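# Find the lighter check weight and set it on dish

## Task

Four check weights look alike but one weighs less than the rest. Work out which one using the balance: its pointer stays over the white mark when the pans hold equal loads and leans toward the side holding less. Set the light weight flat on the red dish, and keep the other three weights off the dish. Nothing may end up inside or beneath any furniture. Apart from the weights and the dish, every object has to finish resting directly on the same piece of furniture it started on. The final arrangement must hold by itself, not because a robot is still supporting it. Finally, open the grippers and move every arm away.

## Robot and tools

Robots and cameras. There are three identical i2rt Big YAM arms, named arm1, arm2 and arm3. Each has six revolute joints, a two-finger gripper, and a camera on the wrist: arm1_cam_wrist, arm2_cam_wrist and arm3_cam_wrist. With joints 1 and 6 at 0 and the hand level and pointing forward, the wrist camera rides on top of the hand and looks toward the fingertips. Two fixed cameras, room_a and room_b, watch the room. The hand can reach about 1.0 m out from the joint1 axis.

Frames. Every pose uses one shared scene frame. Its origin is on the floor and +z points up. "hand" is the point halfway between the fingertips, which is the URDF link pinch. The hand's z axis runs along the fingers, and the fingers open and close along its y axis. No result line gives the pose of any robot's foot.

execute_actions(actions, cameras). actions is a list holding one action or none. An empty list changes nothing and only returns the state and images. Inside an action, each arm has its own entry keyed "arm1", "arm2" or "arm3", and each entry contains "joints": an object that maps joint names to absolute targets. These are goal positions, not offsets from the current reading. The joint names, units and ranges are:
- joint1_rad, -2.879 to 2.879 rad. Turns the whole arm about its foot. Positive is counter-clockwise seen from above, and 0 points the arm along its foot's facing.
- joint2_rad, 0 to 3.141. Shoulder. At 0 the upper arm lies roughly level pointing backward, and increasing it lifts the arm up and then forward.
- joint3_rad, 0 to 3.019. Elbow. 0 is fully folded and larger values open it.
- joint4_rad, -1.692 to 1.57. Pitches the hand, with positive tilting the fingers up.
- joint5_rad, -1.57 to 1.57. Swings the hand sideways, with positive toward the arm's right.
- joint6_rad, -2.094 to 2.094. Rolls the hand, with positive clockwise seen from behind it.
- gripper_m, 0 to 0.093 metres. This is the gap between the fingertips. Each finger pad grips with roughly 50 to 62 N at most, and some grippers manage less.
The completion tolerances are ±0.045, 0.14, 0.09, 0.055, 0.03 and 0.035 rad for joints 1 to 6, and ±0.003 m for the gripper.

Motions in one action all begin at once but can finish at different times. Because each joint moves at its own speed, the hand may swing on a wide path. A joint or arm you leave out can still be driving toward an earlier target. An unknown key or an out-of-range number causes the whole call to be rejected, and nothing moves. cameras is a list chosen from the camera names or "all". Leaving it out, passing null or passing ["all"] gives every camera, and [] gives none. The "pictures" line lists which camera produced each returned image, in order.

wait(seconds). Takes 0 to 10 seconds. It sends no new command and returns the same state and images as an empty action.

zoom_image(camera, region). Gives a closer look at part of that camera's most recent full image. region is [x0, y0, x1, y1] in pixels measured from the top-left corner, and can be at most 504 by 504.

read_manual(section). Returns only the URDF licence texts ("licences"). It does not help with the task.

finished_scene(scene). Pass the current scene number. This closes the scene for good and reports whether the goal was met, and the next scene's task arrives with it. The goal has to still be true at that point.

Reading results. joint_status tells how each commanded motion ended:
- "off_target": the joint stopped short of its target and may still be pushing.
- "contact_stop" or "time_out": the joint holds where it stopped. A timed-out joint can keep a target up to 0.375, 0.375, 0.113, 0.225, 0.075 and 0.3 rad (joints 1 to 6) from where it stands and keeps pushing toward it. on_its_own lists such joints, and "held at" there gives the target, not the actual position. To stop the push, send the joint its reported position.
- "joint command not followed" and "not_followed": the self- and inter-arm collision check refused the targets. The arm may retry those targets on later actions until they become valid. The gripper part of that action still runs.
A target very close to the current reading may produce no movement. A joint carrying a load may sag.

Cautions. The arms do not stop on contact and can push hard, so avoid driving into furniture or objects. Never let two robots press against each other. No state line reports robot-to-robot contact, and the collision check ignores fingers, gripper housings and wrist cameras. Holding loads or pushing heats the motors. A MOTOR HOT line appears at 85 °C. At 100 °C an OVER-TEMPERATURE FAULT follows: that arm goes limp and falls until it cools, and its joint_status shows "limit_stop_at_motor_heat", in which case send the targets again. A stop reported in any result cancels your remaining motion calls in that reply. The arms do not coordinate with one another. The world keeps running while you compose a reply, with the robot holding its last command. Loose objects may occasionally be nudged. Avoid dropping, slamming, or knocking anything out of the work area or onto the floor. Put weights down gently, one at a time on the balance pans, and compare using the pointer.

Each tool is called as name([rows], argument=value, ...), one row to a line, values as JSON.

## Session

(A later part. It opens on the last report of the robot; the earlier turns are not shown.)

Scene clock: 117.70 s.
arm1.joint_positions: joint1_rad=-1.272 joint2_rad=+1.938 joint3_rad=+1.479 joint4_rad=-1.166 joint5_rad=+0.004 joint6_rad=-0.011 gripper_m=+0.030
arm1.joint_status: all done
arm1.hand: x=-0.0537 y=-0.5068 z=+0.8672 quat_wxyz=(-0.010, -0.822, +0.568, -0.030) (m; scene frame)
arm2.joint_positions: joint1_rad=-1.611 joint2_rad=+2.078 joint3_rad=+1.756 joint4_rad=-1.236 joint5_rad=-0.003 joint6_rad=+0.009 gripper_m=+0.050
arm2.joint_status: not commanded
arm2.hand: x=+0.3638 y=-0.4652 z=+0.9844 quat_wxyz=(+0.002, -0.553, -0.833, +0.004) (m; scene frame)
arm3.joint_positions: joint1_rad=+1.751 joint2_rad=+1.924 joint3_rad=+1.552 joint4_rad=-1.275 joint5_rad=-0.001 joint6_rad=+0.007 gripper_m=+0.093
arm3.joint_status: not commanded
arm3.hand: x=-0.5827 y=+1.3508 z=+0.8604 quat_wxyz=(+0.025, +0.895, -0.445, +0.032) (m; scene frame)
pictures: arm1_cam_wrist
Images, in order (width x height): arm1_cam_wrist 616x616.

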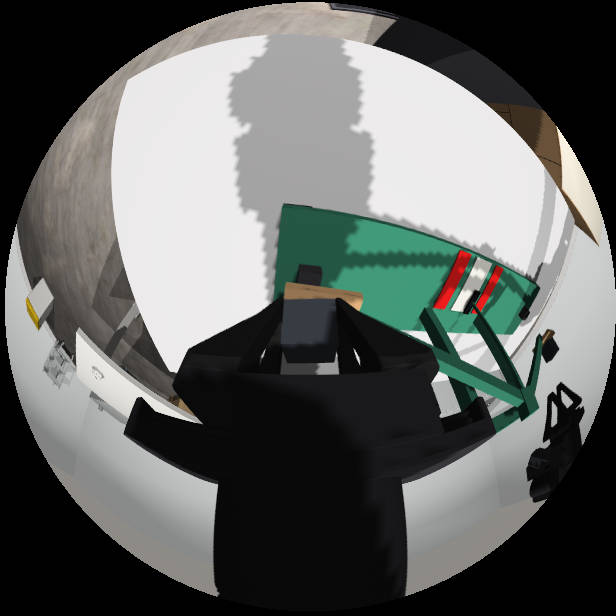

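execute_actions([
  {"arm1":{"joints":{"joint2_rad":2.0,"joint4_rad":-1.2}}},
], cameras=["arm1_cam_wrist"])

execute_actions([
  {"arm1":{"joints":{"gripper_m":0.05}}},
], cameras=[])

execute_actions([
  {"arm1":{"joints":{"joint2_rad":1.7,"joint3_rad":1.55,"joint4_rad":-1.4}}},
], cameras=[])

wait(seconds=3)

Scene clock: 120.03 s.
arm1.joint_positions: joint1_rad=-1.275 joint2_rad=+1.966 joint3_rad=+1.489 joint4_rad=-1.181 joint5_rad=+0.009 joint6_rad=-0.011 gripper_m=+0.030
arm1.joint_status: all done
arm1.hand: x=-0.0506 y=-0.5079 z=+0.8562 quat_wxyz=(-0.018, -0.821, +0.569, -0.044) (m; scene frame)
arm2.joint_positions: joint1_rad=-1.611 joint2_rad=+2.078 joint3_rad=+1.756 joint4_rad=-1.236 joint5_rad=-0.003 joint6_rad=+0.009 gripper_m=+0.050
arm2.joint_status: not commanded
arm2.hand: x=+0.3638 y=-0.4652 z=+0.9844 quat_wxyz=(+0.002, -0.553, -0.833, +0.004) (m; scene frame)
arm3.joint_positions: joint1_rad=+1.751 joint2_rad=+1.924 joint3_rad=+1.552 joint4_rad=-1.275 joint5_rad=-0.001 joint6_rad=+0.007 gripper_m=+0.093
arm3.joint_status: not commanded
arm3.hand: x=-0.5827 y=+1.3508 z=+0.8604 quat_wxyz=(+0.025, +0.895, -0.445, +0.032) (m; scene frame)
pictures: arm1_cam_wrist
Images, in order (width x height): arm1_cam_wrist 616x616.

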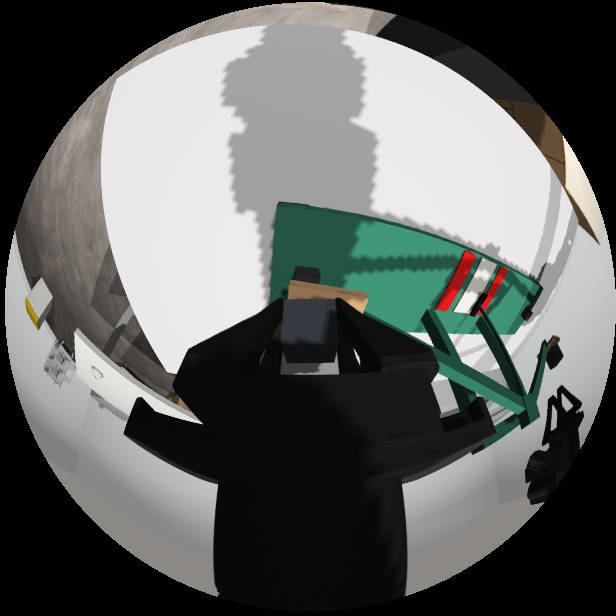

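Scene clock: 120.63 s.
arm1.joint_positions: joint1_rad=-1.275 joint2_rad=+1.966 joint3_rad=+1.489 joint4_rad=-1.186 joint5_rad=+0.003 joint6_rad=-0.011 gripper_m=+0.050
arm1.joint_status: all done
arm1.hand: x=-0.0513 y=-0.5094 z=+0.8563 quat_wxyz=(-0.022, -0.821, +0.569, -0.044) (m; scene frame)
arm2.joint_positions: joint1_rad=-1.611 joint2_rad=+2.078 joint3_rad=+1.756 joint4_rad=-1.236 joint5_rad=-0.003 joint6_rad=+0.009 gripper_m=+0.050
arm2.joint_status: not commanded
arm2.hand: x=+0.3638 y=-0.4652 z=+0.9844 quat_wxyz=(+0.002, -0.553, -0.833, +0.004) (m; scene frame)
arm3.joint_positions: joint1_rad=+1.751 joint2_rad=+1.924 joint3_rad=+1.552 joint4_rad=-1.275 joint5_rad=-0.001 joint6_rad=+0.007 gripper_m=+0.093
arm3.joint_status: not commanded
arm3.hand: x=-0.5827 y=+1.3508 z=+0.8604 quat_wxyz=(+0.025, +0.895, -0.445, +0.032) (m; scene frame)
pictures: none
No camera images: the call's "cameras" was empty. Leave "cameras" out to get every camera's image.

Scene clock: 121.90 s.
arm1.joint_positions: joint1_rad=-1.275 joint2_rad=+1.671 joint3_rad=+1.530 joint4_rad=-1.387 joint5_rad=+0.003 joint6_rad=-0.011 gripper_m=+0.050
arm1.joint_status: all done
arm1.hand: x=-0.0430 y=-0.5385 z=+1.0235 quat_wxyz=(+0.017, -0.822, +0.569, +0.010) (m; scene frame)
arm2.joint_positions: joint1_rad=-1.611 joint2_rad=+2.078 joint3_rad=+1.756 joint4_rad=-1.236 joint5_rad=-0.003 joint6_rad=+0.009 gripper_m=+0.050
arm2.joint_status: not commanded
arm2.hand: x=+0.3638 y=-0.4652 z=+0.9844 quat_wxyz=(+0.002, -0.553, -0.833, +0.004) (m; scene frame)
arm3.joint_positions: joint1_rad=+1.751 joint2_rad=+1.924 joint3_rad=+1.552 joint4_rad=-1.275 joint5_rad=-0.001 joint6_rad=+0.007 gripper_m=+0.093
arm3.joint_status: not commanded
arm3.hand: x=-0.5827 y=+1.3508 z=+0.8604 quat_wxyz=(+0.025, +0.895, -0.445, +0.032) (m; scene frame)
pictures: none
No camera images: the call's "cameras" was empty. Leave "cameras" out to get every camera's image.

Scene clock: 124.90 s.
arm1.joint_positions: joint1_rad=-1.275 joint2_rad=+1.671 joint3_rad=+1.530 joint4_rad=-1.387 joint5_rad=+0.003 joint6_rad=-0.011 gripper_m=+0.050
arm1.joint_status: all done
arm1.hand: x=-0.0430 y=-0.5385 z=+1.0235 quat_wxyz=(+0.017, -0.822, +0.569, +0.010) (m; scene frame)
arm2.joint_positions: joint1_rad=-1.611 joint2_rad=+2.078 joint3_rad=+1.756 joint4_rad=-1.236 joint5_rad=-0.003 joint6_rad=+0.009 gripper_m=+0.050
arm2.joint_status: not commanded
arm2.hand: x=+0.3638 y=-0.4652 z=+0.9844 quat_wxyz=(+0.002, -0.553, -0.833, +0.004) (m; scene frame)
arm3.joint_positions: joint1_rad=+1.751 joint2_rad=+1.924 joint3_rad=+1.552 joint4_rad=-1.275 joint5_rad=-0.001 joint6_rad=+0.007 gripper_m=+0.093
arm3.joint_status: not commanded
arm3.hand: x=-0.5827 y=+1.3508 z=+0.8604 quat_wxyz=(+0.025, +0.895, -0.445, +0.032) (m; scene frame)
wait: 3.00 s; at rest by 0.27 s
pictures: arm1_cam_wrist, arm2_cam_wrist, arm3_cam_wrist, room_a, room_b
Images, in order (width x height): arm1_cam_wrist 616x616, arm2_cam_wrist 616x616, arm3_cam_wrist 616x616, room_a 896x504, room_b 896x504.

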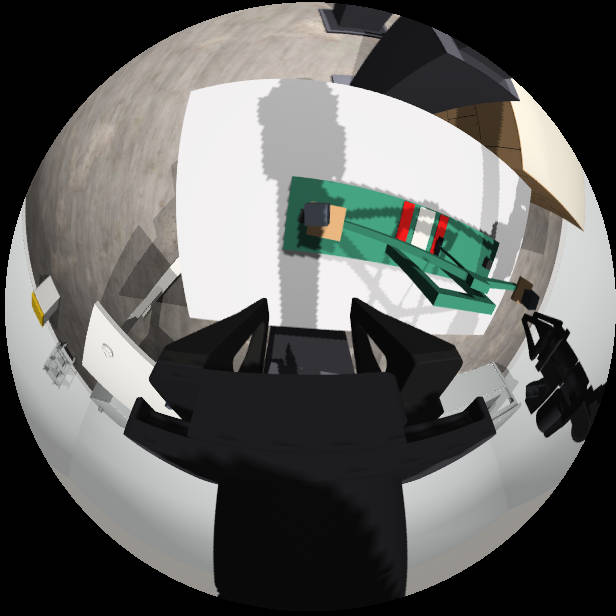

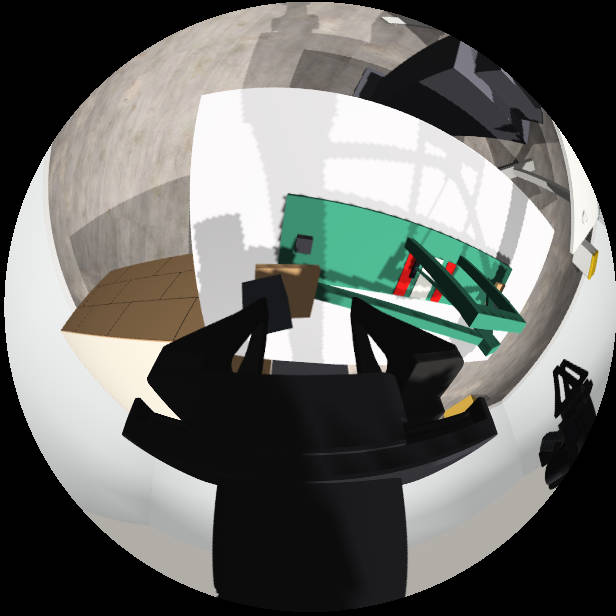

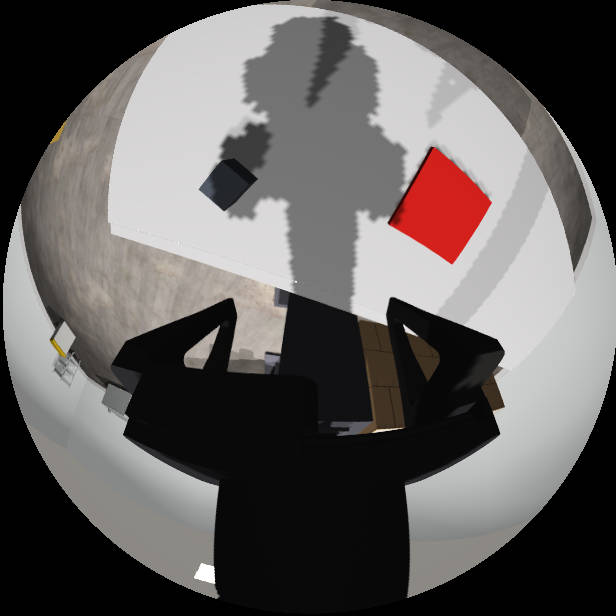

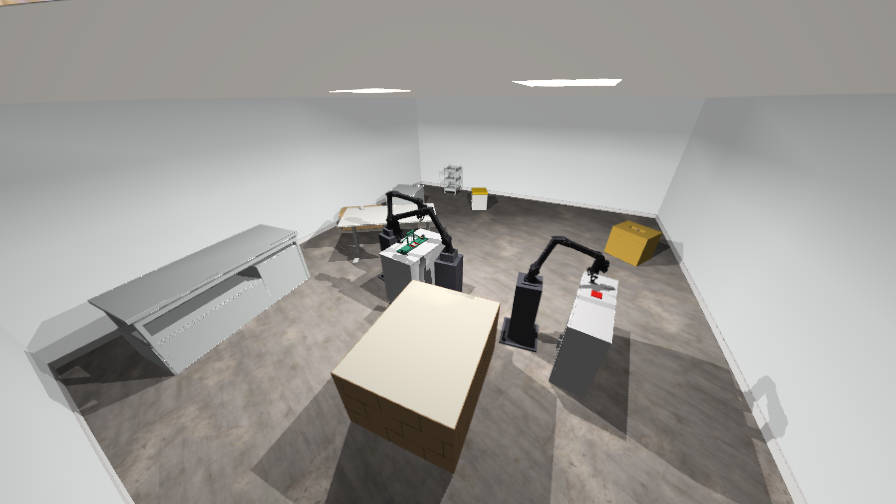

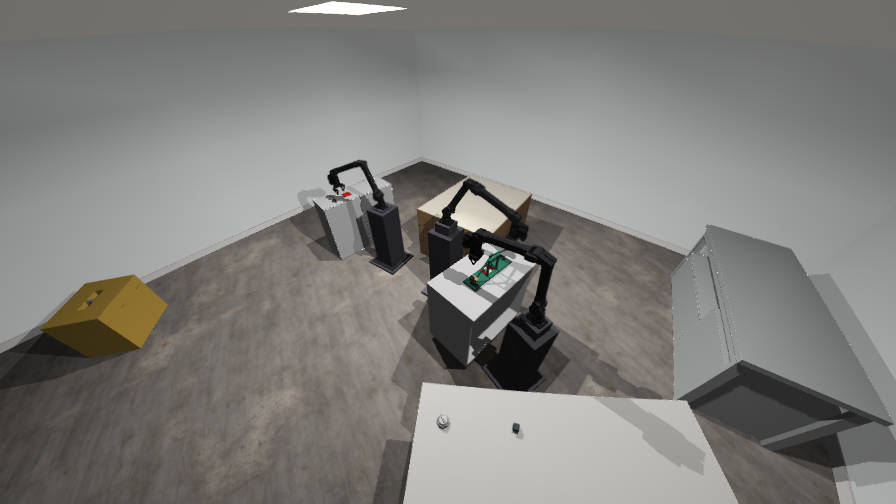

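execute_actions([
  {"arm2":{"joints":{"joint1_rad":-1.57,"joint2_rad":2.17,"joint3_rad":1.72,"joint4_rad":-1.12,"joint6_rad":0.25,"gripper_m":0.075}},"arm1":{"joints":{"joint2_rad":1.3,"joint3_rad":1.2}},"arm3":{"joints":{"joint1_rad":-1.0,"joint2_rad":1.5,"joint3_rad":1.3,"joint4_rad":-1.35}}},
], cameras=["arm2_cam_wrist","arm3_cam_wrist"])

Scene clock: 129.27 s.
arm1.joint_positions: joint1_rad=-1.275 joint2_rad=+1.279 joint3_rad=+1.207 joint4_rad=-1.390 joint5_rad=+0.003 joint6_rad=-0.011 gripper_m=+0.050
arm1.joint_status: all done
arm1.hand: x=+0.0009 y=-0.6607 z=+1.0643 quat_wxyz=(+0.036, -0.821, +0.569, +0.038) (m; scene frame)
arm2.joint_positions: joint1_rad=-1.569 joint2_rad=+2.164 joint3_rad=+1.725 joint4_rad=-1.135 joint5_rad=-0.002 joint6_rad=+0.241 gripper_m=+0.075
arm2.joint_status: all done
arm2.hand: x=+0.3891 y=-0.4576 z=+0.9208 quat_wxyz=(+0.009, -0.629, -0.777, +0.001) (m; scene frame)
arm3.joint_positions: joint1_rad=-1.006 joint2_rad=+1.502 joint3_rad=+1.312 joint4_rad=-1.333 joint5_rad=+0.000 joint6_rad=+0.006 gripper_m=+0.093
arm3.joint_status: all done
arm3.hand: x=+0.1430 y=+0.6833 z=+0.9780 quat_wxyz=(-0.020, -0.266, -0.964, +0.014) (m; scene frame)
pictures: arm2_cam_wrist, arm3_cam_wrist
Images, in order (width x height): arm2_cam_wrist 616x616, arm3_cam_wrist 616x616.

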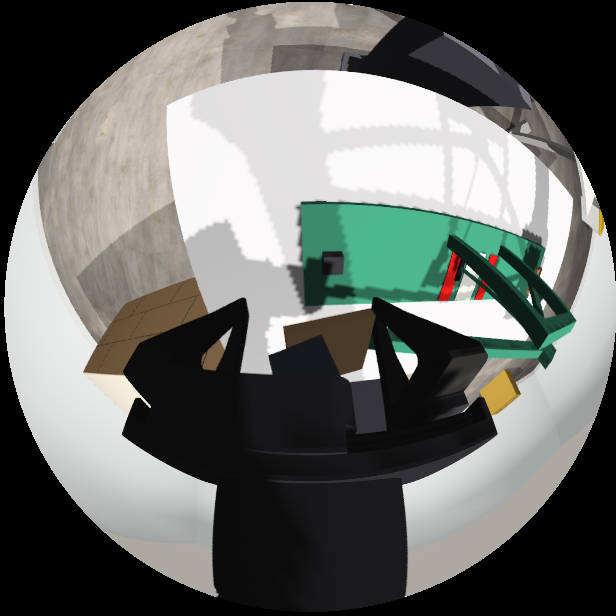

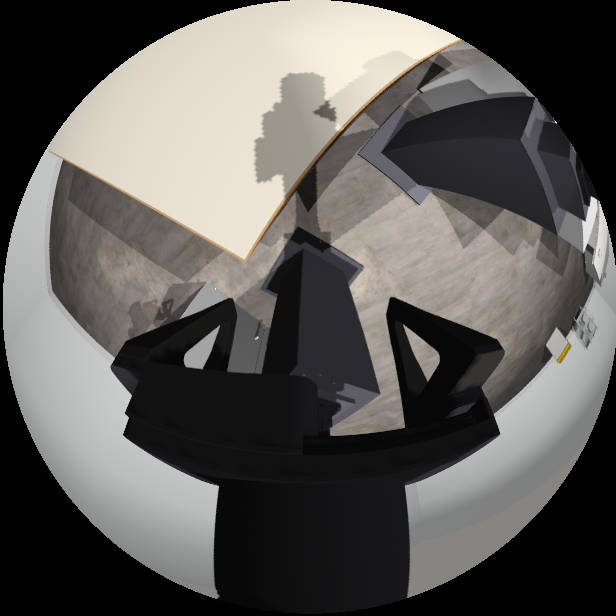

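execute_actions([
  {"arm2":{"joints":{"joint2_rad":2.17,"joint3_rad":1.64,"joint4_rad":-1.1,"joint6_rad":0.5}}},
], cameras=["arm2_cam_wrist"])

Scene clock: 132.27 s.
arm1.joint_positions: joint1_rad=-1.275 joint2_rad=+1.279 joint3_rad=+1.207 joint4_rad=-1.390 joint5_rad=+0.003 joint6_rad=-0.011 gripper_m=+0.050
arm1.joint_status: not commanded
arm1.hand: x=+0.0009 y=-0.6607 z=+1.0643 quat_wxyz=(+0.036, -0.821, +0.569, +0.038) (m; scene frame)
arm2.joint_positions: joint1_rad=-1.574 joint2_rad=+2.162 joint3_rad=+1.680 joint4_rad=-1.071 joint5_rad=+0.009 joint6_rad=+0.456 gripper_m=+0.075
arm2.joint_status: joint6_rad time_out (moved +0.216 of +0.259); the others done
arm2.on_its_own: joint6_rad reads +0.456 and still pushes toward +0.500 since a time_out
arm2.hand: x=+0.3830 y=-0.4575 z=+0.9069 quat_wxyz=(+0.001, -0.711, -0.703, +0.011) (m; scene frame)
arm3.joint_positions: joint1_rad=-1.006 joint2_rad=+1.502 joint3_rad=+1.312 joint4_rad=-1.333 joint5_rad=+0.000 joint6_rad=+0.006 gripper_m=+0.093
arm3.joint_status: not commanded
arm3.hand: x=+0.1430 y=+0.6833 z=+0.9780 quat_wxyz=(-0.020, -0.266, -0.964, +0.014) (m; scene frame)
pictures: arm2_cam_wrist
Images, in order (width x height): arm2_cam_wrist 616x616.

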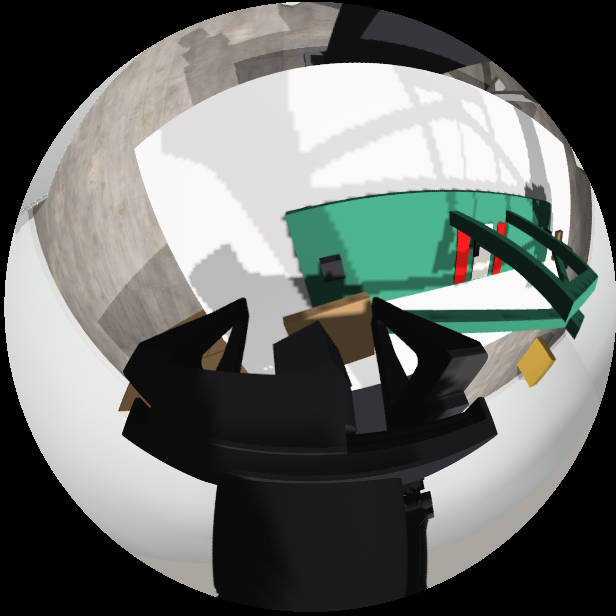

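execute_actions([
  {"arm2":{"joints":{"joint4_rad":-1.17,"joint6_rad":0.38}}},
], cameras=[])

execute_actions([
  {"arm2":{"joints":{"gripper_m":0}}},
], cameras=["arm2_cam_wrist"])

Scene clock: 135.07 s.
arm1.joint_positions: joint1_rad=-1.275 joint2_rad=+1.279 joint3_rad=+1.207 joint4_rad=-1.390 joint5_rad=+0.003 joint6_rad=-0.011 gripper_m=+0.050
arm1.joint_status: not commanded
arm1.hand: x=+0.0009 y=-0.6607 z=+1.0643 quat_wxyz=(+0.036, -0.821, +0.569, +0.038) (m; scene frame)
arm2.joint_positions: joint1_rad=-1.574 joint2_rad=+2.159 joint3_rad=+1.648 joint4_rad=-1.164 joint5_rad=+0.001 joint6_rad=+0.391 gripper_m=+0.075
arm2.joint_status: all done
arm2.hand: x=+0.3688 y=-0.4242 z=+0.8997 quat_wxyz=(+0.056, -0.687, -0.725, -0.015) (m; scene frame)
arm3.joint_positions: joint1_rad=-1.006 joint2_rad=+1.502 joint3_rad=+1.312 joint4_rad=-1.333 joint5_rad=+0.000 joint6_rad=+0.006 gripper_m=+0.093
arm3.joint_status: not commanded
arm3.hand: x=+0.1430 y=+0.6833 z=+0.9780 quat_wxyz=(-0.020, -0.266, -0.964, +0.014) (m; scene frame)
pictures: none
No camera images: the call's "cameras" was empty. Leave "cameras" out to get every camera's image.

Scene clock: 135.73 s.
arm1.joint_positions: joint1_rad=-1.275 joint2_rad=+1.279 joint3_rad=+1.207 joint4_rad=-1.390 joint5_rad=+0.003 joint6_rad=-0.011 gripper_m=+0.050
arm1.joint_status: not commanded
arm1.hand: x=+0.0009 y=-0.6607 z=+1.0643 quat_wxyz=(+0.036, -0.821, +0.569, +0.038) (m; scene frame)
arm2.joint_positions: joint1_rad=-1.573 joint2_rad=+2.159 joint3_rad=+1.648 joint4_rad=-1.169 joint5_rad=+0.014 joint6_rad=+0.377 gripper_m=+0.046
arm2.joint_status: gripper_m off_target (ended at +0.046, target +0.000)
arm2.hand: x=+0.3664 y=-0.4235 z=+0.8999 quat_wxyz=(+0.061, -0.681, -0.730, -0.011) (m; scene frame)
arm3.joint_positions: joint1_rad=-1.006 joint2_rad=+1.502 joint3_rad=+1.312 joint4_rad=-1.333 joint5_rad=+0.000 joint6_rad=+0.006 gripper_m=+0.093
arm3.joint_status: not commanded
arm3.hand: x=+0.1430 y=+0.6833 z=+0.9780 quat_wxyz=(-0.020, -0.266, -0.964, +0.014) (m; scene frame)
pictures: arm2_cam_wrist
Images, in order (width x height): arm2_cam_wrist 616x616.

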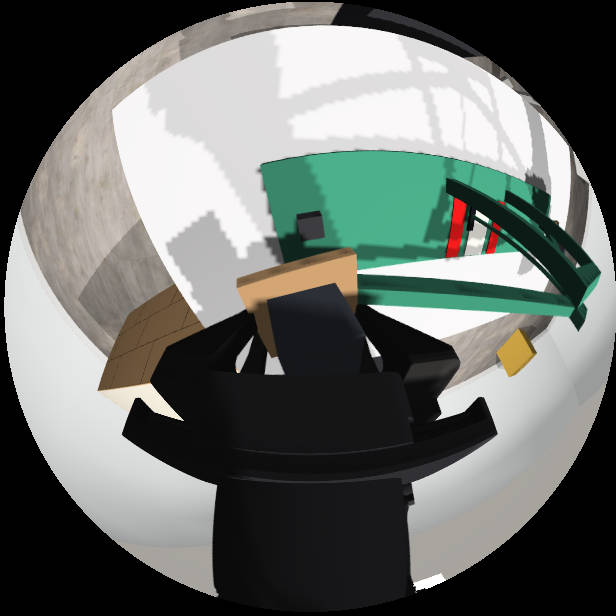

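Gripped the pan corner. Open, raise, move out.

execute_actions([
  {"arm2":{"joints":{"gripper_m":0.075}}},
], cameras=[])

execute_actions([
  {"arm2":{"joints":{"joint2_rad":2.1,"joint4_rad":-1.12}}},
], cameras=["arm2_cam_wrist"])

Scene clock: 137.67 s.
arm1.joint_positions: joint1_rad=-1.275 joint2_rad=+1.279 joint3_rad=+1.207 joint4_rad=-1.390 joint5_rad=+0.003 joint6_rad=-0.011 gripper_m=+0.050
arm1.joint_status: not commanded
arm1.hand: x=+0.0009 y=-0.6607 z=+1.0643 quat_wxyz=(+0.036, -0.821, +0.569, +0.038) (m; scene frame)
arm2.joint_positions: joint1_rad=-1.573 joint2_rad=+2.159 joint3_rad=+1.648 joint4_rad=-1.169 joint5_rad=+0.000 joint6_rad=+0.377 gripper_m=+0.075
arm2.joint_status: all done
arm2.hand: x=+0.3689 y=-0.4223 z=+0.8998 quat_wxyz=(+0.059, -0.681, -0.729, -0.017) (m; scene frame)
arm3.joint_positions: joint1_rad=-1.006 joint2_rad=+1.502 joint3_rad=+1.312 joint4_rad=-1.333 joint5_rad=+0.000 joint6_rad=+0.006 gripper_m=+0.093
arm3.joint_status: not commanded
arm3.hand: x=+0.1430 y=+0.6833 z=+0.9780 quat_wxyz=(-0.020, -0.266, -0.964, +0.014) (m; scene frame)
pictures: none
No camera images: the call's "cameras" was empty. Leave "cameras" out to get every camera's image.

Scene clock: 138.53 s.
arm1.joint_positions: joint1_rad=-1.275 joint2_rad=+1.279 joint3_rad=+1.207 joint4_rad=-1.390 joint5_rad=+0.003 joint6_rad=-0.011 gripper_m=+0.050
arm1.joint_status: not commanded
arm1.hand: x=+0.0009 y=-0.6607 z=+1.0643 quat_wxyz=(+0.036, -0.821, +0.569, +0.038) (m; scene frame)
arm2.joint_positions: joint1_rad=-1.573 joint2_rad=+2.096 joint3_rad=+1.642 joint4_rad=-1.135 joint5_rad=+0.000 joint6_rad=+0.379 gripper_m=+0.075
arm2.joint_status: all done
arm2.hand: x=+0.3759 y=-0.4360 z=+0.9341 quat_wxyz=(+0.016, -0.683, -0.730, +0.000) (m; scene frame)
arm3.joint_positions: joint1_rad=-1.006 joint2_rad=+1.502 joint3_rad=+1.312 joint4_rad=-1.333 joint5_rad=+0.000 joint6_rad=+0.006 gripper_m=+0.093
arm3.joint_status: not commanded
arm3.hand: x=+0.1430 y=+0.6833 z=+0.9780 quat_wxyz=(-0.020, -0.266, -0.964, +0.014) (m; scene frame)
pictures: arm2_cam_wrist
Images, in order (width x height): arm2_cam_wrist 616x616.

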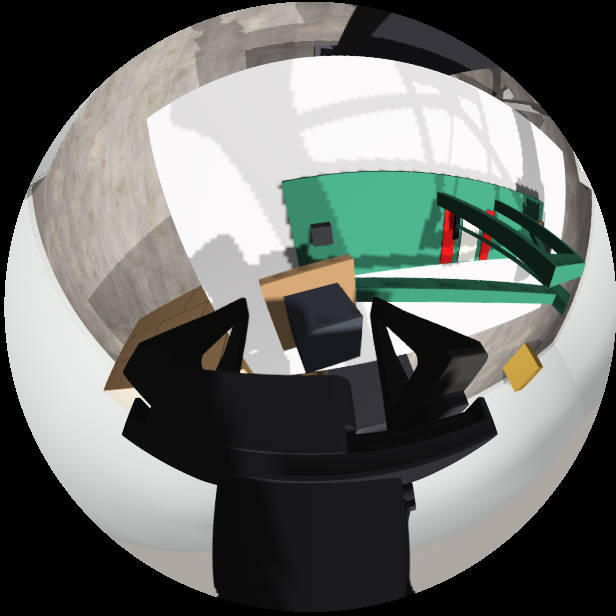

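execute_actions([
  {"arm2":{"joints":{"joint1_rad":-1.59,"joint2_rad":2.14,"joint4_rad":-1.08,"joint6_rad":0.45}}},
], cameras=[])

execute_actions([
  {"arm2":{"joints":{"gripper_m":0}}},
], cameras=["arm2_cam_wrist"])

Scene clock: 140.60 s.
arm1.joint_positions: joint1_rad=-1.275 joint2_rad=+1.279 joint3_rad=+1.207 joint4_rad=-1.390 joint5_rad=+0.003 joint6_rad=-0.011 gripper_m=+0.050
arm1.joint_status: not commanded
arm1.hand: x=+0.0009 y=-0.6607 z=+1.0643 quat_wxyz=(+0.036, -0.821, +0.569, +0.038) (m; scene frame)
arm2.joint_positions: joint1_rad=-1.580 joint2_rad=+2.113 joint3_rad=+1.642 joint4_rad=-1.095 joint5_rad=+0.000 joint6_rad=+0.440 gripper_m=+0.075
arm2.joint_status: all done
arm2.hand: x=+0.3750 y=-0.4447 z=+0.9234 quat_wxyz=(+0.005, -0.708, -0.707, +0.004) (m; scene frame)
arm3.joint_positions: joint1_rad=-1.006 joint2_rad=+1.502 joint3_rad=+1.312 joint4_rad=-1.333 joint5_rad=+0.000 joint6_rad=+0.006 gripper_m=+0.093
arm3.joint_status: not commanded
arm3.hand: x=+0.1430 y=+0.6833 z=+0.9780 quat_wxyz=(-0.020, -0.266, -0.964, +0.014) (m; scene frame)
pictures: none
No camera images: the call's "cameras" was empty. Leave "cameras" out to get every camera's image.

Scene clock: 141.33 s.
arm1.joint_positions: joint1_rad=-1.275 joint2_rad=+1.279 joint3_rad=+1.207 joint4_rad=-1.390 joint5_rad=+0.003 joint6_rad=-0.011 gripper_m=+0.050
arm1.joint_status: not commanded
arm1.hand: x=+0.0009 y=-0.6607 z=+1.0643 quat_wxyz=(+0.036, -0.821, +0.569, +0.038) (m; scene frame)
arm2.joint_positions: joint1_rad=-1.571 joint2_rad=+2.116 joint3_rad=+1.642 joint4_rad=-1.085 joint5_rad=-0.006 joint6_rad=+0.440 gripper_m=+0.029
arm2.joint_status: gripper_m off_target (ended at +0.029, target +0.000)
arm2.hand: x=+0.3817 y=-0.4438 z=+0.9219 quat_wxyz=(+0.001, -0.704, -0.710, +0.002) (m; scene frame)
arm3.joint_positions: joint1_rad=-1.006 joint2_rad=+1.502 joint3_rad=+1.312 joint4_rad=-1.333 joint5_rad=+0.000 joint6_rad=+0.006 gripper_m=+0.093
arm3.joint_status: not commanded
arm3.hand: x=+0.1430 y=+0.6833 z=+0.9780 quat_wxyz=(-0.020, -0.266, -0.964, +0.014) (m; scene frame)
pictures: arm2_cam_wrist
Images, in order (width x height): arm2_cam_wrist 616x616.

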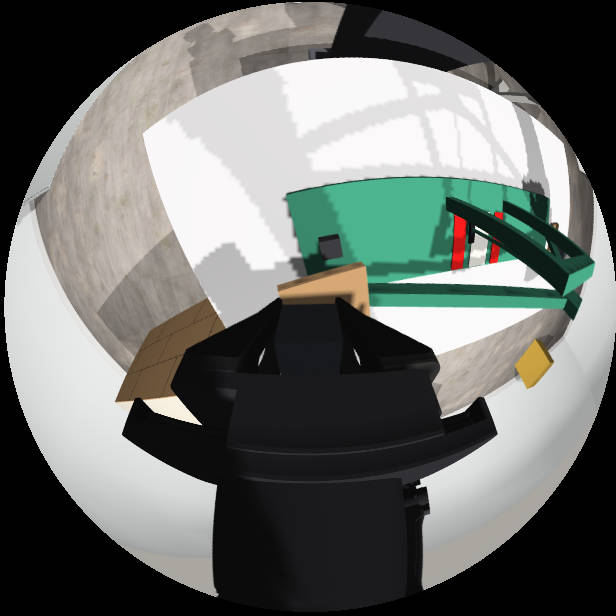

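execute_actions([
  {"arm2":{"joints":{"joint2_rad":1.8,"joint3_rad":1.6,"joint4_rad":-1.35}},"arm3":{"joints":{"joint2_rad":1.2,"joint3_rad":1.15,"joint4_rad":-1.5}}},
], cameras=[])

execute_actions([
  {"arm2":{"joints":{"joint1_rad":0.6,"joint2_rad":2.2,"joint3_rad":1.75,"joint4_rad":-1.12,"joint6_rad":0}}},
], cameras=["arm2_cam_wrist"])

Scene clock: 145.07 s.
arm1.joint_positions: joint1_rad=-1.275 joint2_rad=+1.279 joint3_rad=+1.207 joint4_rad=-1.390 joint5_rad=+0.003 joint6_rad=-0.011 gripper_m=+0.050
arm1.joint_status: not commanded
arm1.hand: x=+0.0009 y=-0.6607 z=+1.0643 quat_wxyz=(+0.036, -0.821, +0.569, +0.038) (m; scene frame)
arm2.joint_positions: joint1_rad=-1.584 joint2_rad=+1.794 joint3_rad=+1.595 joint4_rad=-1.337 joint5_rad=-0.002 joint6_rad=+0.442 gripper_m=+0.029
arm2.joint_status: all done
arm2.hand: x=+0.3491 y=-0.3904 z=+1.0875 quat_wxyz=(-0.009, -0.709, -0.705, +0.008) (m; scene frame)
arm3.joint_positions: joint1_rad=-1.006 joint2_rad=+1.192 joint3_rad=+1.145 joint4_rad=-1.486 joint5_rad=+0.000 joint6_rad=+0.006 gripper_m=+0.093
arm3.joint_status: all done
arm3.hand: x=+0.0445 y=+0.7423 z=+1.0268 quat_wxyz=(-0.015, -0.266, -0.964, +0.013) (m; scene frame)
pictures: none
No camera images: the call's "cameras" was empty. Leave "cameras" out to get every camera's image.

Scene clock: 147.53 s.
arm1.joint_positions: joint1_rad=-1.275 joint2_rad=+1.279 joint3_rad=+1.207 joint4_rad=-1.390 joint5_rad=+0.003 joint6_rad=-0.011 gripper_m=+0.050
arm1.joint_status: not commanded
arm1.hand: x=+0.0009 y=-0.6607 z=+1.0643 quat_wxyz=(+0.036, -0.821, +0.569, +0.038) (m; scene frame)
arm2.joint_positions: joint1_rad=+0.600 joint2_rad=+2.215 joint3_rad=+1.730 joint4_rad=-1.117 joint5_rad=-0.002 joint6_rad=+0.008 gripper_m=+0.029
arm2.joint_status: all done
arm2.hand: x=+0.4287 y=+0.6632 z=+0.8978 quat_wxyz=(+0.019, +0.497, -0.867, +0.001) (m; scene frame)
arm3.joint_positions: joint1_rad=-1.006 joint2_rad=+1.192 joint3_rad=+1.145 joint4_rad=-1.486 joint5_rad=+0.000 joint6_rad=+0.006 gripper_m=+0.093
arm3.joint_status: not commanded
arm3.hand: x=+0.0445 y=+0.7423 z=+1.0268 quat_wxyz=(-0.015, -0.266, -0.964, +0.013) (m; scene frame)
pictures: arm2_cam_wrist
Images, in order (width x height): arm2_cam_wrist 616x616.

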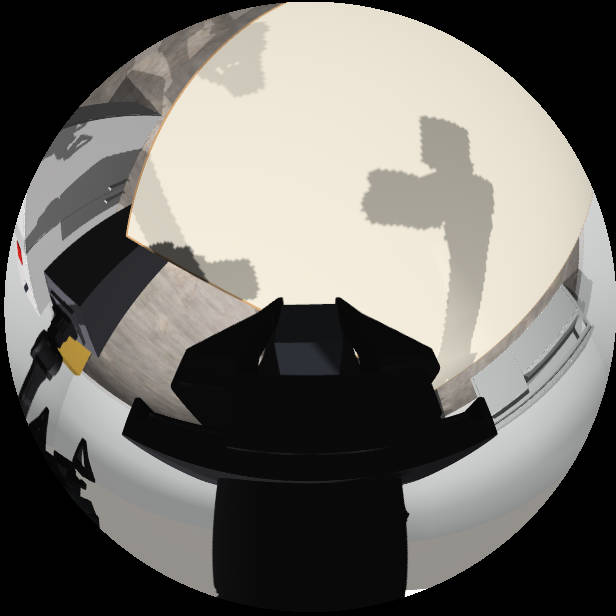

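execute_actions([
  {"arm2":{"joints":{"joint1_rad":0.45,"joint2_rad":2.55,"joint3_rad":2.15,"joint4_rad":-1.17}}},
], cameras=["arm2_cam_wrist"])

Scene clock: 149.93 s.
arm1.joint_positions: joint1_rad=-1.275 joint2_rad=+1.279 joint3_rad=+1.207 joint4_rad=-1.390 joint5_rad=+0.003 joint6_rad=-0.011 gripper_m=+0.050
arm1.joint_status: not commanded
arm1.hand: x=+0.0009 y=-0.6607 z=+1.0643 quat_wxyz=(+0.036, -0.821, +0.569, +0.038) (m; scene frame)
arm2.joint_positions: joint1_rad=+0.452 joint2_rad=+2.562 joint3_rad=+2.097 joint4_rad=-1.160 joint5_rad=+0.001 joint6_rad=+0.008 gripper_m=+0.029
arm2.joint_status: all done
arm2.hand: x=+0.5485 y=+0.6660 z=+0.7913 quat_wxyz=(+0.030, +0.432, -0.902, +0.006) (m; scene frame)
arm3.joint_positions: joint1_rad=-1.006 joint2_rad=+1.192 joint3_rad=+1.145 joint4_rad=-1.486 joint5_rad=+0.000 joint6_rad=+0.006 gripper_m=+0.093
arm3.joint_status: not commanded
arm3.hand: x=+0.0445 y=+0.7423 z=+1.0268 quat_wxyz=(-0.015, -0.266, -0.964, +0.013) (m; scene frame)
pictures: arm2_cam_wrist
Images, in order (width x height): arm2_cam_wrist 616x616.

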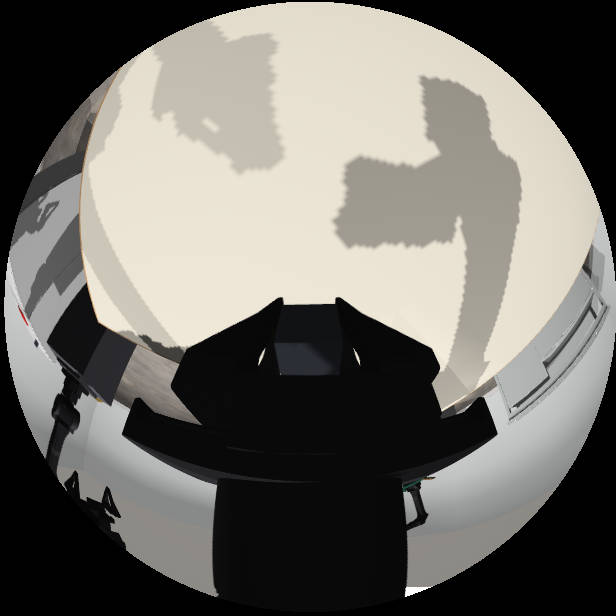

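On the box with margin. Lower .08.

execute_actions([
  {"arm2":{"joints":{"joint2_rad":2.68,"joint4_rad":-1.02}}},
], cameras=[])

execute_actions([
  {"arm2":{"joints":{"gripper_m":0.06}}},
], cameras=[])

execute_actions([
  {"arm2":{"joints":{"joint2_rad":2.2,"joint3_rad":1.9}}},
], cameras=[])

execute_actions([
  {"arm2":{"joints":{"joint1_rad":-0.5,"joint2_rad":1.2,"joint3_rad":1.15,"joint4_rad":-1.5}},"arm3":{"joints":{"joint1_rad":-0.79,"joint2_rad":2.55,"joint3_rad":2.2,"joint4_rad":-1.22}}},
], cameras=["arm3_cam_wrist"])

Scene clock: 152.60 s.
arm1.joint_positions: joint1_rad=-1.275 joint2_rad=+1.279 joint3_rad=+1.207 joint4_rad=-1.390 joint5_rad=+0.003 joint6_rad=-0.011 gripper_m=+0.050
arm1.joint_status: not commanded
arm1.hand: x=+0.0009 y=-0.6607 z=+1.0643 quat_wxyz=(+0.036, -0.821, +0.569, +0.038) (m; scene frame)
arm2.joint_positions: joint1_rad=+0.452 joint2_rad=+2.687 joint3_rad=+2.112 joint4_rad=-1.033 joint5_rad=+0.001 joint6_rad=+0.008 gripper_m=+0.029
arm2.joint_status: all done
arm2.hand: x=+0.5468 y=+0.6659 z=+0.7095 quat_wxyz=(+0.022, +0.432, -0.902, +0.002) (m; scene frame)
arm3.joint_positions: joint1_rad=-1.006 joint2_rad=+1.192 joint3_rad=+1.145 joint4_rad=-1.486 joint5_rad=+0.000 joint6_rad=+0.006 gripper_m=+0.093
arm3.joint_status: not commanded
arm3.hand: x=+0.0445 y=+0.7423 z=+1.0268 quat_wxyz=(-0.015, -0.266, -0.964, +0.013) (m; scene frame)
pictures: none
No camera images: the call's "cameras" was empty. Leave "cameras" out to get every camera's image.

Scene clock: 153.23 s.
arm1.joint_positions: joint1_rad=-1.275 joint2_rad=+1.279 joint3_rad=+1.207 joint4_rad=-1.390 joint5_rad=+0.003 joint6_rad=-0.011 gripper_m=+0.050
arm1.joint_status: not commanded
arm1.hand: x=+0.0009 y=-0.6607 z=+1.0643 quat_wxyz=(+0.036, -0.821, +0.569, +0.038) (m; scene frame)
arm2.joint_positions: joint1_rad=+0.452 joint2_rad=+2.687 joint3_rad=+2.112 joint4_rad=-1.033 joint5_rad=+0.001 joint6_rad=+0.007 gripper_m=+0.060
arm2.joint_status: all done
arm2.hand: x=+0.5469 y=+0.6660 z=+0.7097 quat_wxyz=(+0.022, +0.432, -0.902, +0.002) (m; scene frame)
arm3.joint_positions: joint1_rad=-1.006 joint2_rad=+1.192 joint3_rad=+1.145 joint4_rad=-1.486 joint5_rad=+0.000 joint6_rad=+0.006 gripper_m=+0.093
arm3.joint_status: not commanded
arm3.hand: x=+0.0445 y=+0.7423 z=+1.0268 quat_wxyz=(-0.015, -0.266, -0.964, +0.013) (m; scene frame)
pictures: none
No camera images: the call's "cameras" was empty. Leave "cameras" out to get every camera's image.

Scene clock: 154.87 s.
arm1.joint_positions: joint1_rad=-1.275 joint2_rad=+1.279 joint3_rad=+1.207 joint4_rad=-1.390 joint5_rad=+0.003 joint6_rad=-0.011 gripper_m=+0.050
arm1.joint_status: not commanded
arm1.hand: x=+0.0009 y=-0.6607 z=+1.0643 quat_wxyz=(+0.036, -0.821, +0.569, +0.038) (m; scene frame)
arm2.joint_positions: joint1_rad=+0.452 joint2_rad=+2.188 joint3_rad=+1.908 joint4_rad=-1.030 joint5_rad=+0.001 joint6_rad=+0.007 gripper_m=+0.060
arm2.joint_status: all done
arm2.hand: x=+0.5658 y=+0.6828 z=+0.9840 quat_wxyz=(-0.111, +0.427, -0.895, -0.063) (m; scene frame)
arm3.joint_positions: joint1_rad=-1.006 joint2_rad=+1.192 joint3_rad=+1.145 joint4_rad=-1.486 joint5_rad=+0.000 joint6_rad=+0.006 gripper_m=+0.093
arm3.joint_status: not commanded
arm3.hand: x=+0.0445 y=+0.7423 z=+1.0268 quat_wxyz=(-0.015, -0.266, -0.964, +0.013) (m; scene frame)
pictures: none
No camera images: the call's "cameras" was empty. Leave "cameras" out to get every camera's image.

Scene clock: 156.87 s.
arm1.joint_positions: joint1_rad=-1.275 joint2_rad=+1.279 joint3_rad=+1.207 joint4_rad=-1.390 joint5_rad=+0.003 joint6_rad=-0.011 gripper_m=+0.050
arm1.joint_status: not commanded
arm1.hand: x=+0.0009 y=-0.6607 z=+1.0643 quat_wxyz=(+0.036, -0.821, +0.569, +0.038) (m; scene frame)
arm2.joint_positions: joint1_rad=-0.495 joint2_rad=+1.196 joint3_rad=+1.165 joint4_rad=-1.491 joint5_rad=+0.003 joint6_rad=+0.006 gripper_m=+0.060
arm2.joint_status: all done
arm2.hand: x=+0.4568 y=+0.0955 z=+1.1756 quat_wxyz=(-0.017, -0.027, -1.000, -0.001) (m; scene frame)
arm3.joint_positions: joint1_rad=-0.785 joint2_rad=+2.527 joint3_rad=+2.163 joint4_rad=-1.232 joint5_rad=-0.003 joint6_rad=+0.006 gripper_m=+0.093
arm3.joint_status: all done
arm3.hand: x=+0.4383 y=+0.6883 z=+0.6908 quat_wxyz=(+0.017, -0.158, -0.987, +0.004) (m; scene frame)
pictures: arm3_cam_wrist
Images, in order (width x height): arm3_cam_wrist 616x616.

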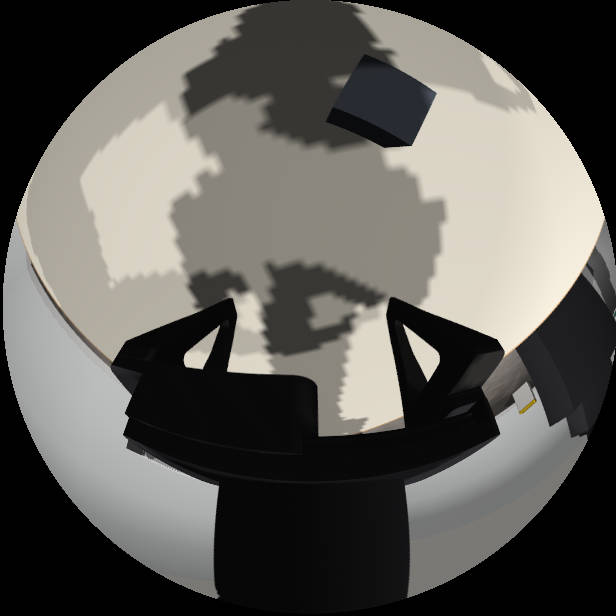

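execute_actions([
  {"arm3":{"joints":{"joint3_rad":2.4}}},
], cameras=[])

execute_actions([
  {"arm3":{"joints":{"joint1_rad":-0.81,"joint2_rad":2.72,"joint3_rad":2.6,"joint4_rad":-1.42,"joint6_rad":0.4}}},
], cameras=["arm3_cam_wrist"])

Scene clock: 163.07 s.
arm1.joint_positions: joint1_rad=-1.275 joint2_rad=+1.279 joint3_rad=+1.207 joint4_rad=-1.390 joint5_rad=+0.003 joint6_rad=-0.011 gripper_m=+0.050
arm1.joint_status: not commanded
arm1.hand: x=+0.0009 y=-0.6607 z=+1.0643 quat_wxyz=(+0.036, -0.821, +0.569, +0.038) (m; scene frame)
arm2.joint_positions: joint1_rad=-0.495 joint2_rad=+1.196 joint3_rad=+1.165 joint4_rad=-1.491 joint5_rad=+0.003 joint6_rad=+0.006 gripper_m=+0.060
arm2.joint_status: not commanded
arm2.hand: x=+0.4568 y=+0.0955 z=+1.1756 quat_wxyz=(-0.017, -0.027, -1.000, -0.001) (m; scene frame)
arm3.joint_positions: joint1_rad=-0.785 joint2_rad=+2.552 joint3_rad=+2.352 joint4_rad=-1.232 joint5_rad=-0.003 joint6_rad=+0.005 gripper_m=+0.093
arm3.joint_status: all done
arm3.hand: x=+0.4978 y=+0.6700 z=+0.7447 quat_wxyz=(-0.065, -0.157, -0.985, +0.016) (m; scene frame)
pictures: none
No camera images: the call's "cameras" was empty. Leave "cameras" out to get every camera's image.

Scene clock: 164.50 s.
arm1.joint_positions: joint1_rad=-1.275 joint2_rad=+1.279 joint3_rad=+1.207 joint4_rad=-1.390 joint5_rad=+0.003 joint6_rad=-0.011 gripper_m=+0.050
arm1.joint_status: not commanded
arm1.hand: x=+0.0009 y=-0.6607 z=+1.0643 quat_wxyz=(+0.036, -0.821, +0.569, +0.038) (m; scene frame)
arm2.joint_positions: joint1_rad=-0.495 joint2_rad=+1.196 joint3_rad=+1.165 joint4_rad=-1.491 joint5_rad=+0.003 joint6_rad=+0.006 gripper_m=+0.060
arm2.joint_status: not commanded
arm2.hand: x=+0.4568 y=+0.0955 z=+1.1756 quat_wxyz=(-0.017, -0.027, -1.000, -0.001) (m; scene frame)
arm3.joint_positions: joint1_rad=-0.808 joint2_rad=+2.713 joint3_rad=+2.546 joint4_rad=-1.406 joint5_rad=-0.003 joint6_rad=+0.391 gripper_m=+0.093
arm3.joint_status: all done
arm3.hand: x=+0.4799 y=+0.6561 z=+0.6961 quat_wxyz=(+0.004, -0.355, -0.935, +0.007) (m; scene frame)
pictures: arm3_cam_wrist
Images, in order (width x height): arm3_cam_wrist 616x616.

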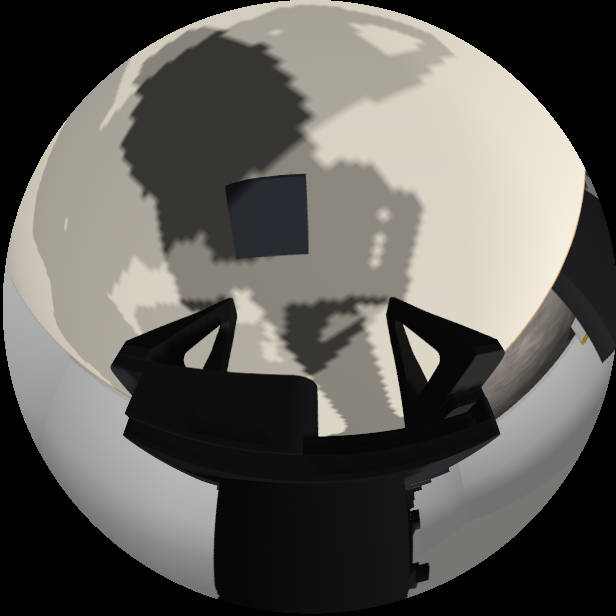

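execute_actions([
  {"arm3":{"joints":{"joint1_rad":-0.82,"joint2_rad":2.76,"joint3_rad":2.72,"joint4_rad":-1.38}}},
], cameras=["arm3_cam_wrist"])

Scene clock: 166.87 s.
arm1.joint_positions: joint1_rad=-1.275 joint2_rad=+1.279 joint3_rad=+1.207 joint4_rad=-1.390 joint5_rad=+0.003 joint6_rad=-0.011 gripper_m=+0.050
arm1.joint_status: not commanded
arm1.hand: x=+0.0009 y=-0.6607 z=+1.0643 quat_wxyz=(+0.036, -0.821, +0.569, +0.038) (m; scene frame)
arm2.joint_positions: joint1_rad=-0.495 joint2_rad=+1.196 joint3_rad=+1.165 joint4_rad=-1.491 joint5_rad=+0.003 joint6_rad=+0.006 gripper_m=+0.060
arm2.joint_status: not commanded
arm2.hand: x=+0.4568 y=+0.0955 z=+1.1756 quat_wxyz=(-0.017, -0.027, -1.000, -0.001) (m; scene frame)
arm3.joint_positions: joint1_rad=-0.811 joint2_rad=+2.751 joint3_rad=+2.658 joint4_rad=-1.399 joint5_rad=-0.003 joint6_rad=+0.392 gripper_m=+0.093
arm3.joint_status: all done
arm3.hand: x=+0.5051 y=+0.6454 z=+0.7110 quat_wxyz=(-0.037, -0.356, -0.934, +0.005) (m; scene frame)
pictures: arm3_cam_wrist
Images, in order (width x height): arm3_cam_wrist 616x616.

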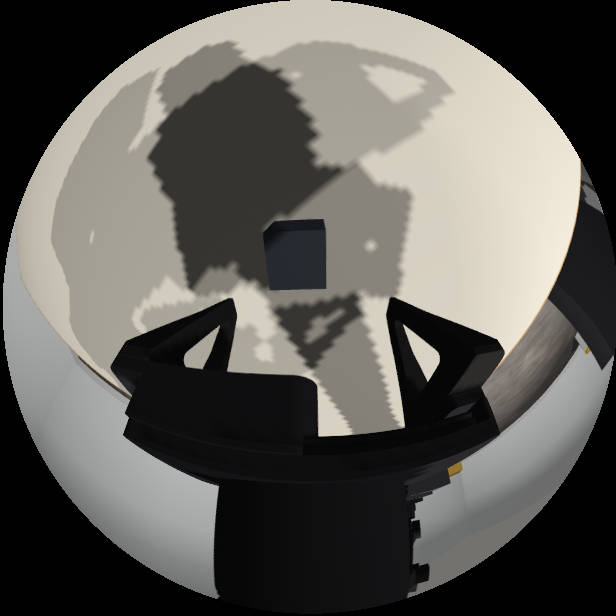

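execute_actions([
  {"arm3":{"joints":{"joint2_rad":2.84,"joint3_rad":2.82,"joint4_rad":-1.33}}},
], cameras=["arm3_cam_wrist"])

Scene clock: 168.33 s.
arm1.joint_positions: joint1_rad=-1.275 joint2_rad=+1.279 joint3_rad=+1.207 joint4_rad=-1.390 joint5_rad=+0.003 joint6_rad=-0.011 gripper_m=+0.050
arm1.joint_status: not commanded
arm1.hand: x=+0.0009 y=-0.6607 z=+1.0643 quat_wxyz=(+0.036, -0.821, +0.569, +0.038) (m; scene frame)
arm2.joint_positions: joint1_rad=-0.495 joint2_rad=+1.196 joint3_rad=+1.165 joint4_rad=-1.491 joint5_rad=+0.003 joint6_rad=+0.006 gripper_m=+0.060
arm2.joint_status: not commanded
arm2.hand: x=+0.4568 y=+0.0955 z=+1.1756 quat_wxyz=(-0.017, -0.027, -1.000, -0.001) (m; scene frame)
arm3.joint_positions: joint1_rad=-0.812 joint2_rad=+2.823 joint3_rad=+2.759 joint4_rad=-1.347 joint5_rad=+0.000 joint6_rad=+0.392 gripper_m=+0.093
arm3.joint_status: all done
arm3.hand: x=+0.5280 y=+0.6354 z=+0.6962 quat_wxyz=(-0.077, -0.355, -0.932, +0.006) (m; scene frame)
pictures: arm3_cam_wrist
Images, in order (width x height): arm3_cam_wrist 616x616.

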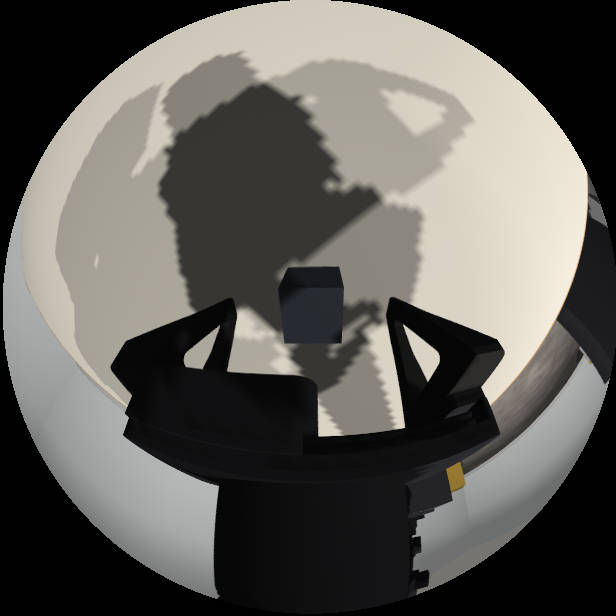

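execute_actions([
  {"arm3":{"joints":{"joint4_rad":-1.28,"joint2_rad":2.87}}},
], cameras=[])

execute_actions([
  {"arm3":{"joints":{"gripper_m":0}}},
], cameras=["arm3_cam_wrist"])

Scene clock: 169.93 s.
arm1.joint_positions: joint1_rad=-1.275 joint2_rad=+1.279 joint3_rad=+1.207 joint4_rad=-1.390 joint5_rad=+0.003 joint6_rad=-0.011 gripper_m=+0.050
arm1.joint_status: not commanded
arm1.hand: x=+0.0009 y=-0.6607 z=+1.0643 quat_wxyz=(+0.036, -0.821, +0.569, +0.038) (m; scene frame)
arm2.joint_positions: joint1_rad=-0.495 joint2_rad=+1.196 joint3_rad=+1.165 joint4_rad=-1.491 joint5_rad=+0.003 joint6_rad=+0.006 gripper_m=+0.060
arm2.joint_status: not commanded
arm2.hand: x=+0.4568 y=+0.0955 z=+1.1756 quat_wxyz=(-0.017, -0.027, -1.000, -0.001) (m; scene frame)
arm3.joint_positions: joint1_rad=-0.812 joint2_rad=+2.828 joint3_rad=+2.761 joint4_rad=-1.308 joint5_rad=+0.001 joint6_rad=+0.394 gripper_m=+0.093
arm3.joint_status: all done
arm3.hand: x=+0.5365 y=+0.6321 z=+0.6953 quat_wxyz=(-0.095, -0.356, -0.930, +0.006) (m; scene frame)
pictures: none
No camera images: the call's "cameras" was empty. Leave "cameras" out to get every camera's image.

Scene clock: 170.63 s.
arm1.joint_positions: joint1_rad=-1.275 joint2_rad=+1.279 joint3_rad=+1.207 joint4_rad=-1.390 joint5_rad=+0.003 joint6_rad=-0.011 gripper_m=+0.050
arm1.joint_status: not commanded
arm1.hand: x=+0.0009 y=-0.6607 z=+1.0643 quat_wxyz=(+0.036, -0.821, +0.569, +0.038) (m; scene frame)
arm2.joint_positions: joint1_rad=-0.495 joint2_rad=+1.196 joint3_rad=+1.165 joint4_rad=-1.491 joint5_rad=+0.003 joint6_rad=+0.006 gripper_m=+0.060
arm2.joint_status: not commanded
arm2.hand: x=+0.4568 y=+0.0955 z=+1.1756 quat_wxyz=(-0.017, -0.027, -1.000, -0.001) (m; scene frame)
arm3.joint_positions: joint1_rad=-0.817 joint2_rad=+2.831 joint3_rad=+2.762 joint4_rad=-1.302 joint5_rad=+0.002 joint6_rad=+0.394 gripper_m=+0.028
arm3.joint_status: gripper_m off_target (ended at +0.028, target +0.000)
arm3.hand: x=+0.5362 y=+0.6277 z=+0.6937 quat_wxyz=(-0.097, -0.358, -0.929, +0.006) (m; scene frame)
pictures: arm3_cam_wrist
Images, in order (width x height): arm3_cam_wrist 616x616.

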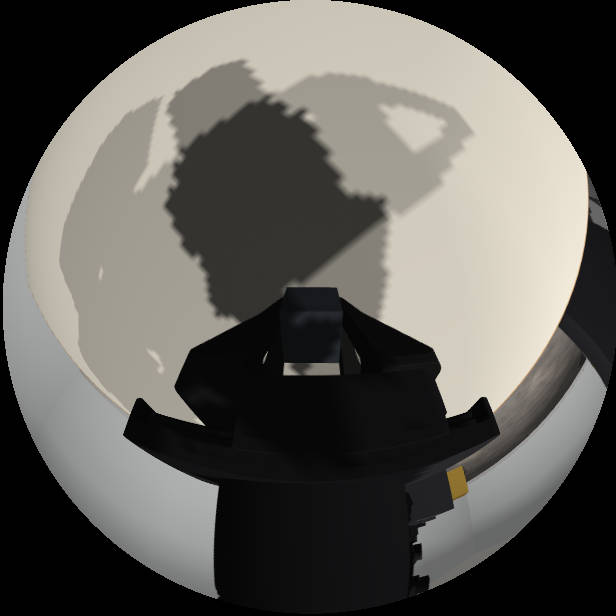

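execute_actions([
  {"arm3":{"joints":{"joint2_rad":1.9,"joint3_rad":1.75,"joint4_rad":-1.25,"joint6_rad":0}}},
], cameras=[])

execute_actions([
  {"arm3":{"joints":{"joint1_rad":1.45,"joint2_rad":1.95,"joint3_rad":1.68,"joint4_rad":-1.2}}},
], cameras=["arm3_cam_wrist"])

Scene clock: 174.17 s.
arm1.joint_positions: joint1_rad=-1.275 joint2_rad=+1.279 joint3_rad=+1.207 joint4_rad=-1.390 joint5_rad=+0.003 joint6_rad=-0.011 gripper_m=+0.050
arm1.joint_status: not commanded
arm1.hand: x=+0.0009 y=-0.6607 z=+1.0643 quat_wxyz=(+0.036, -0.821, +0.569, +0.038) (m; scene frame)
arm2.joint_positions: joint1_rad=-0.495 joint2_rad=+1.196 joint3_rad=+1.165 joint4_rad=-1.491 joint5_rad=+0.003 joint6_rad=+0.006 gripper_m=+0.060
arm2.joint_status: not commanded
arm2.hand: x=+0.4568 y=+0.0955 z=+1.1756 quat_wxyz=(-0.017, -0.027, -1.000, -0.001) (m; scene frame)
arm3.joint_positions: joint1_rad=-0.817 joint2_rad=+1.920 joint3_rad=+1.742 joint4_rad=-1.258 joint5_rad=+0.001 joint6_rad=+0.009 gripper_m=+0.028
arm3.joint_status: all done
arm3.hand: x=+0.3421 y=+0.7011 z=+0.9325 quat_wxyz=(-0.063, -0.174, -0.983, +0.019) (m; scene frame)
pictures: none
No camera images: the call's "cameras" was empty. Leave "cameras" out to get every camera's image.

Scene clock: 176.60 s.
arm1.joint_positions: joint1_rad=-1.275 joint2_rad=+1.279 joint3_rad=+1.207 joint4_rad=-1.390 joint5_rad=+0.003 joint6_rad=-0.011 gripper_m=+0.050
arm1.joint_status: not commanded
arm1.hand: x=+0.0009 y=-0.6607 z=+1.0643 quat_wxyz=(+0.036, -0.821, +0.569, +0.038) (m; scene frame)
arm2.joint_positions: joint1_rad=-0.495 joint2_rad=+1.196 joint3_rad=+1.165 joint4_rad=-1.491 joint5_rad=+0.003 joint6_rad=+0.006 gripper_m=+0.060
arm2.joint_status: not commanded
arm2.hand: x=+0.4568 y=+0.0955 z=+1.1756 quat_wxyz=(-0.017, -0.027, -1.000, -0.001) (m; scene frame)
arm3.joint_positions: joint1_rad=+1.453 joint2_rad=+1.963 joint3_rad=+1.681 joint4_rad=-1.204 joint5_rad=-0.002 joint6_rad=+0.007 gripper_m=+0.028
arm3.joint_status: all done
arm3.hand: x=-0.4611 y=+1.4898 z=+0.8822 quat_wxyz=(-0.015, +0.819, -0.573, -0.036) (m; scene frame)
pictures: arm3_cam_wrist
Images, in order (width x height): arm3_cam_wrist 616x616.

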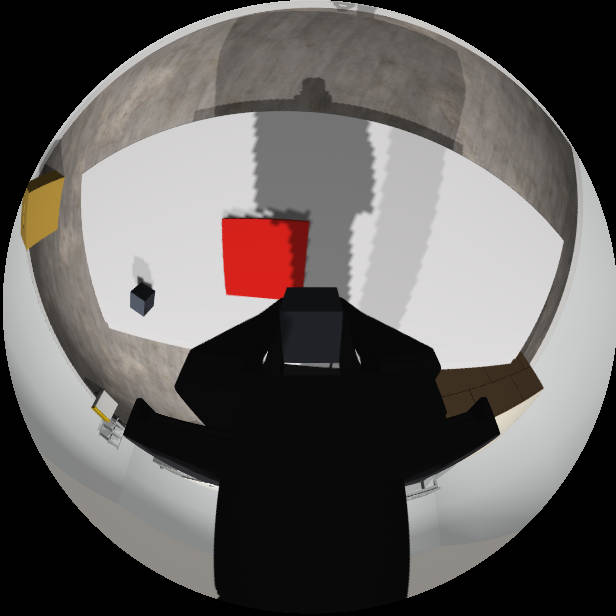

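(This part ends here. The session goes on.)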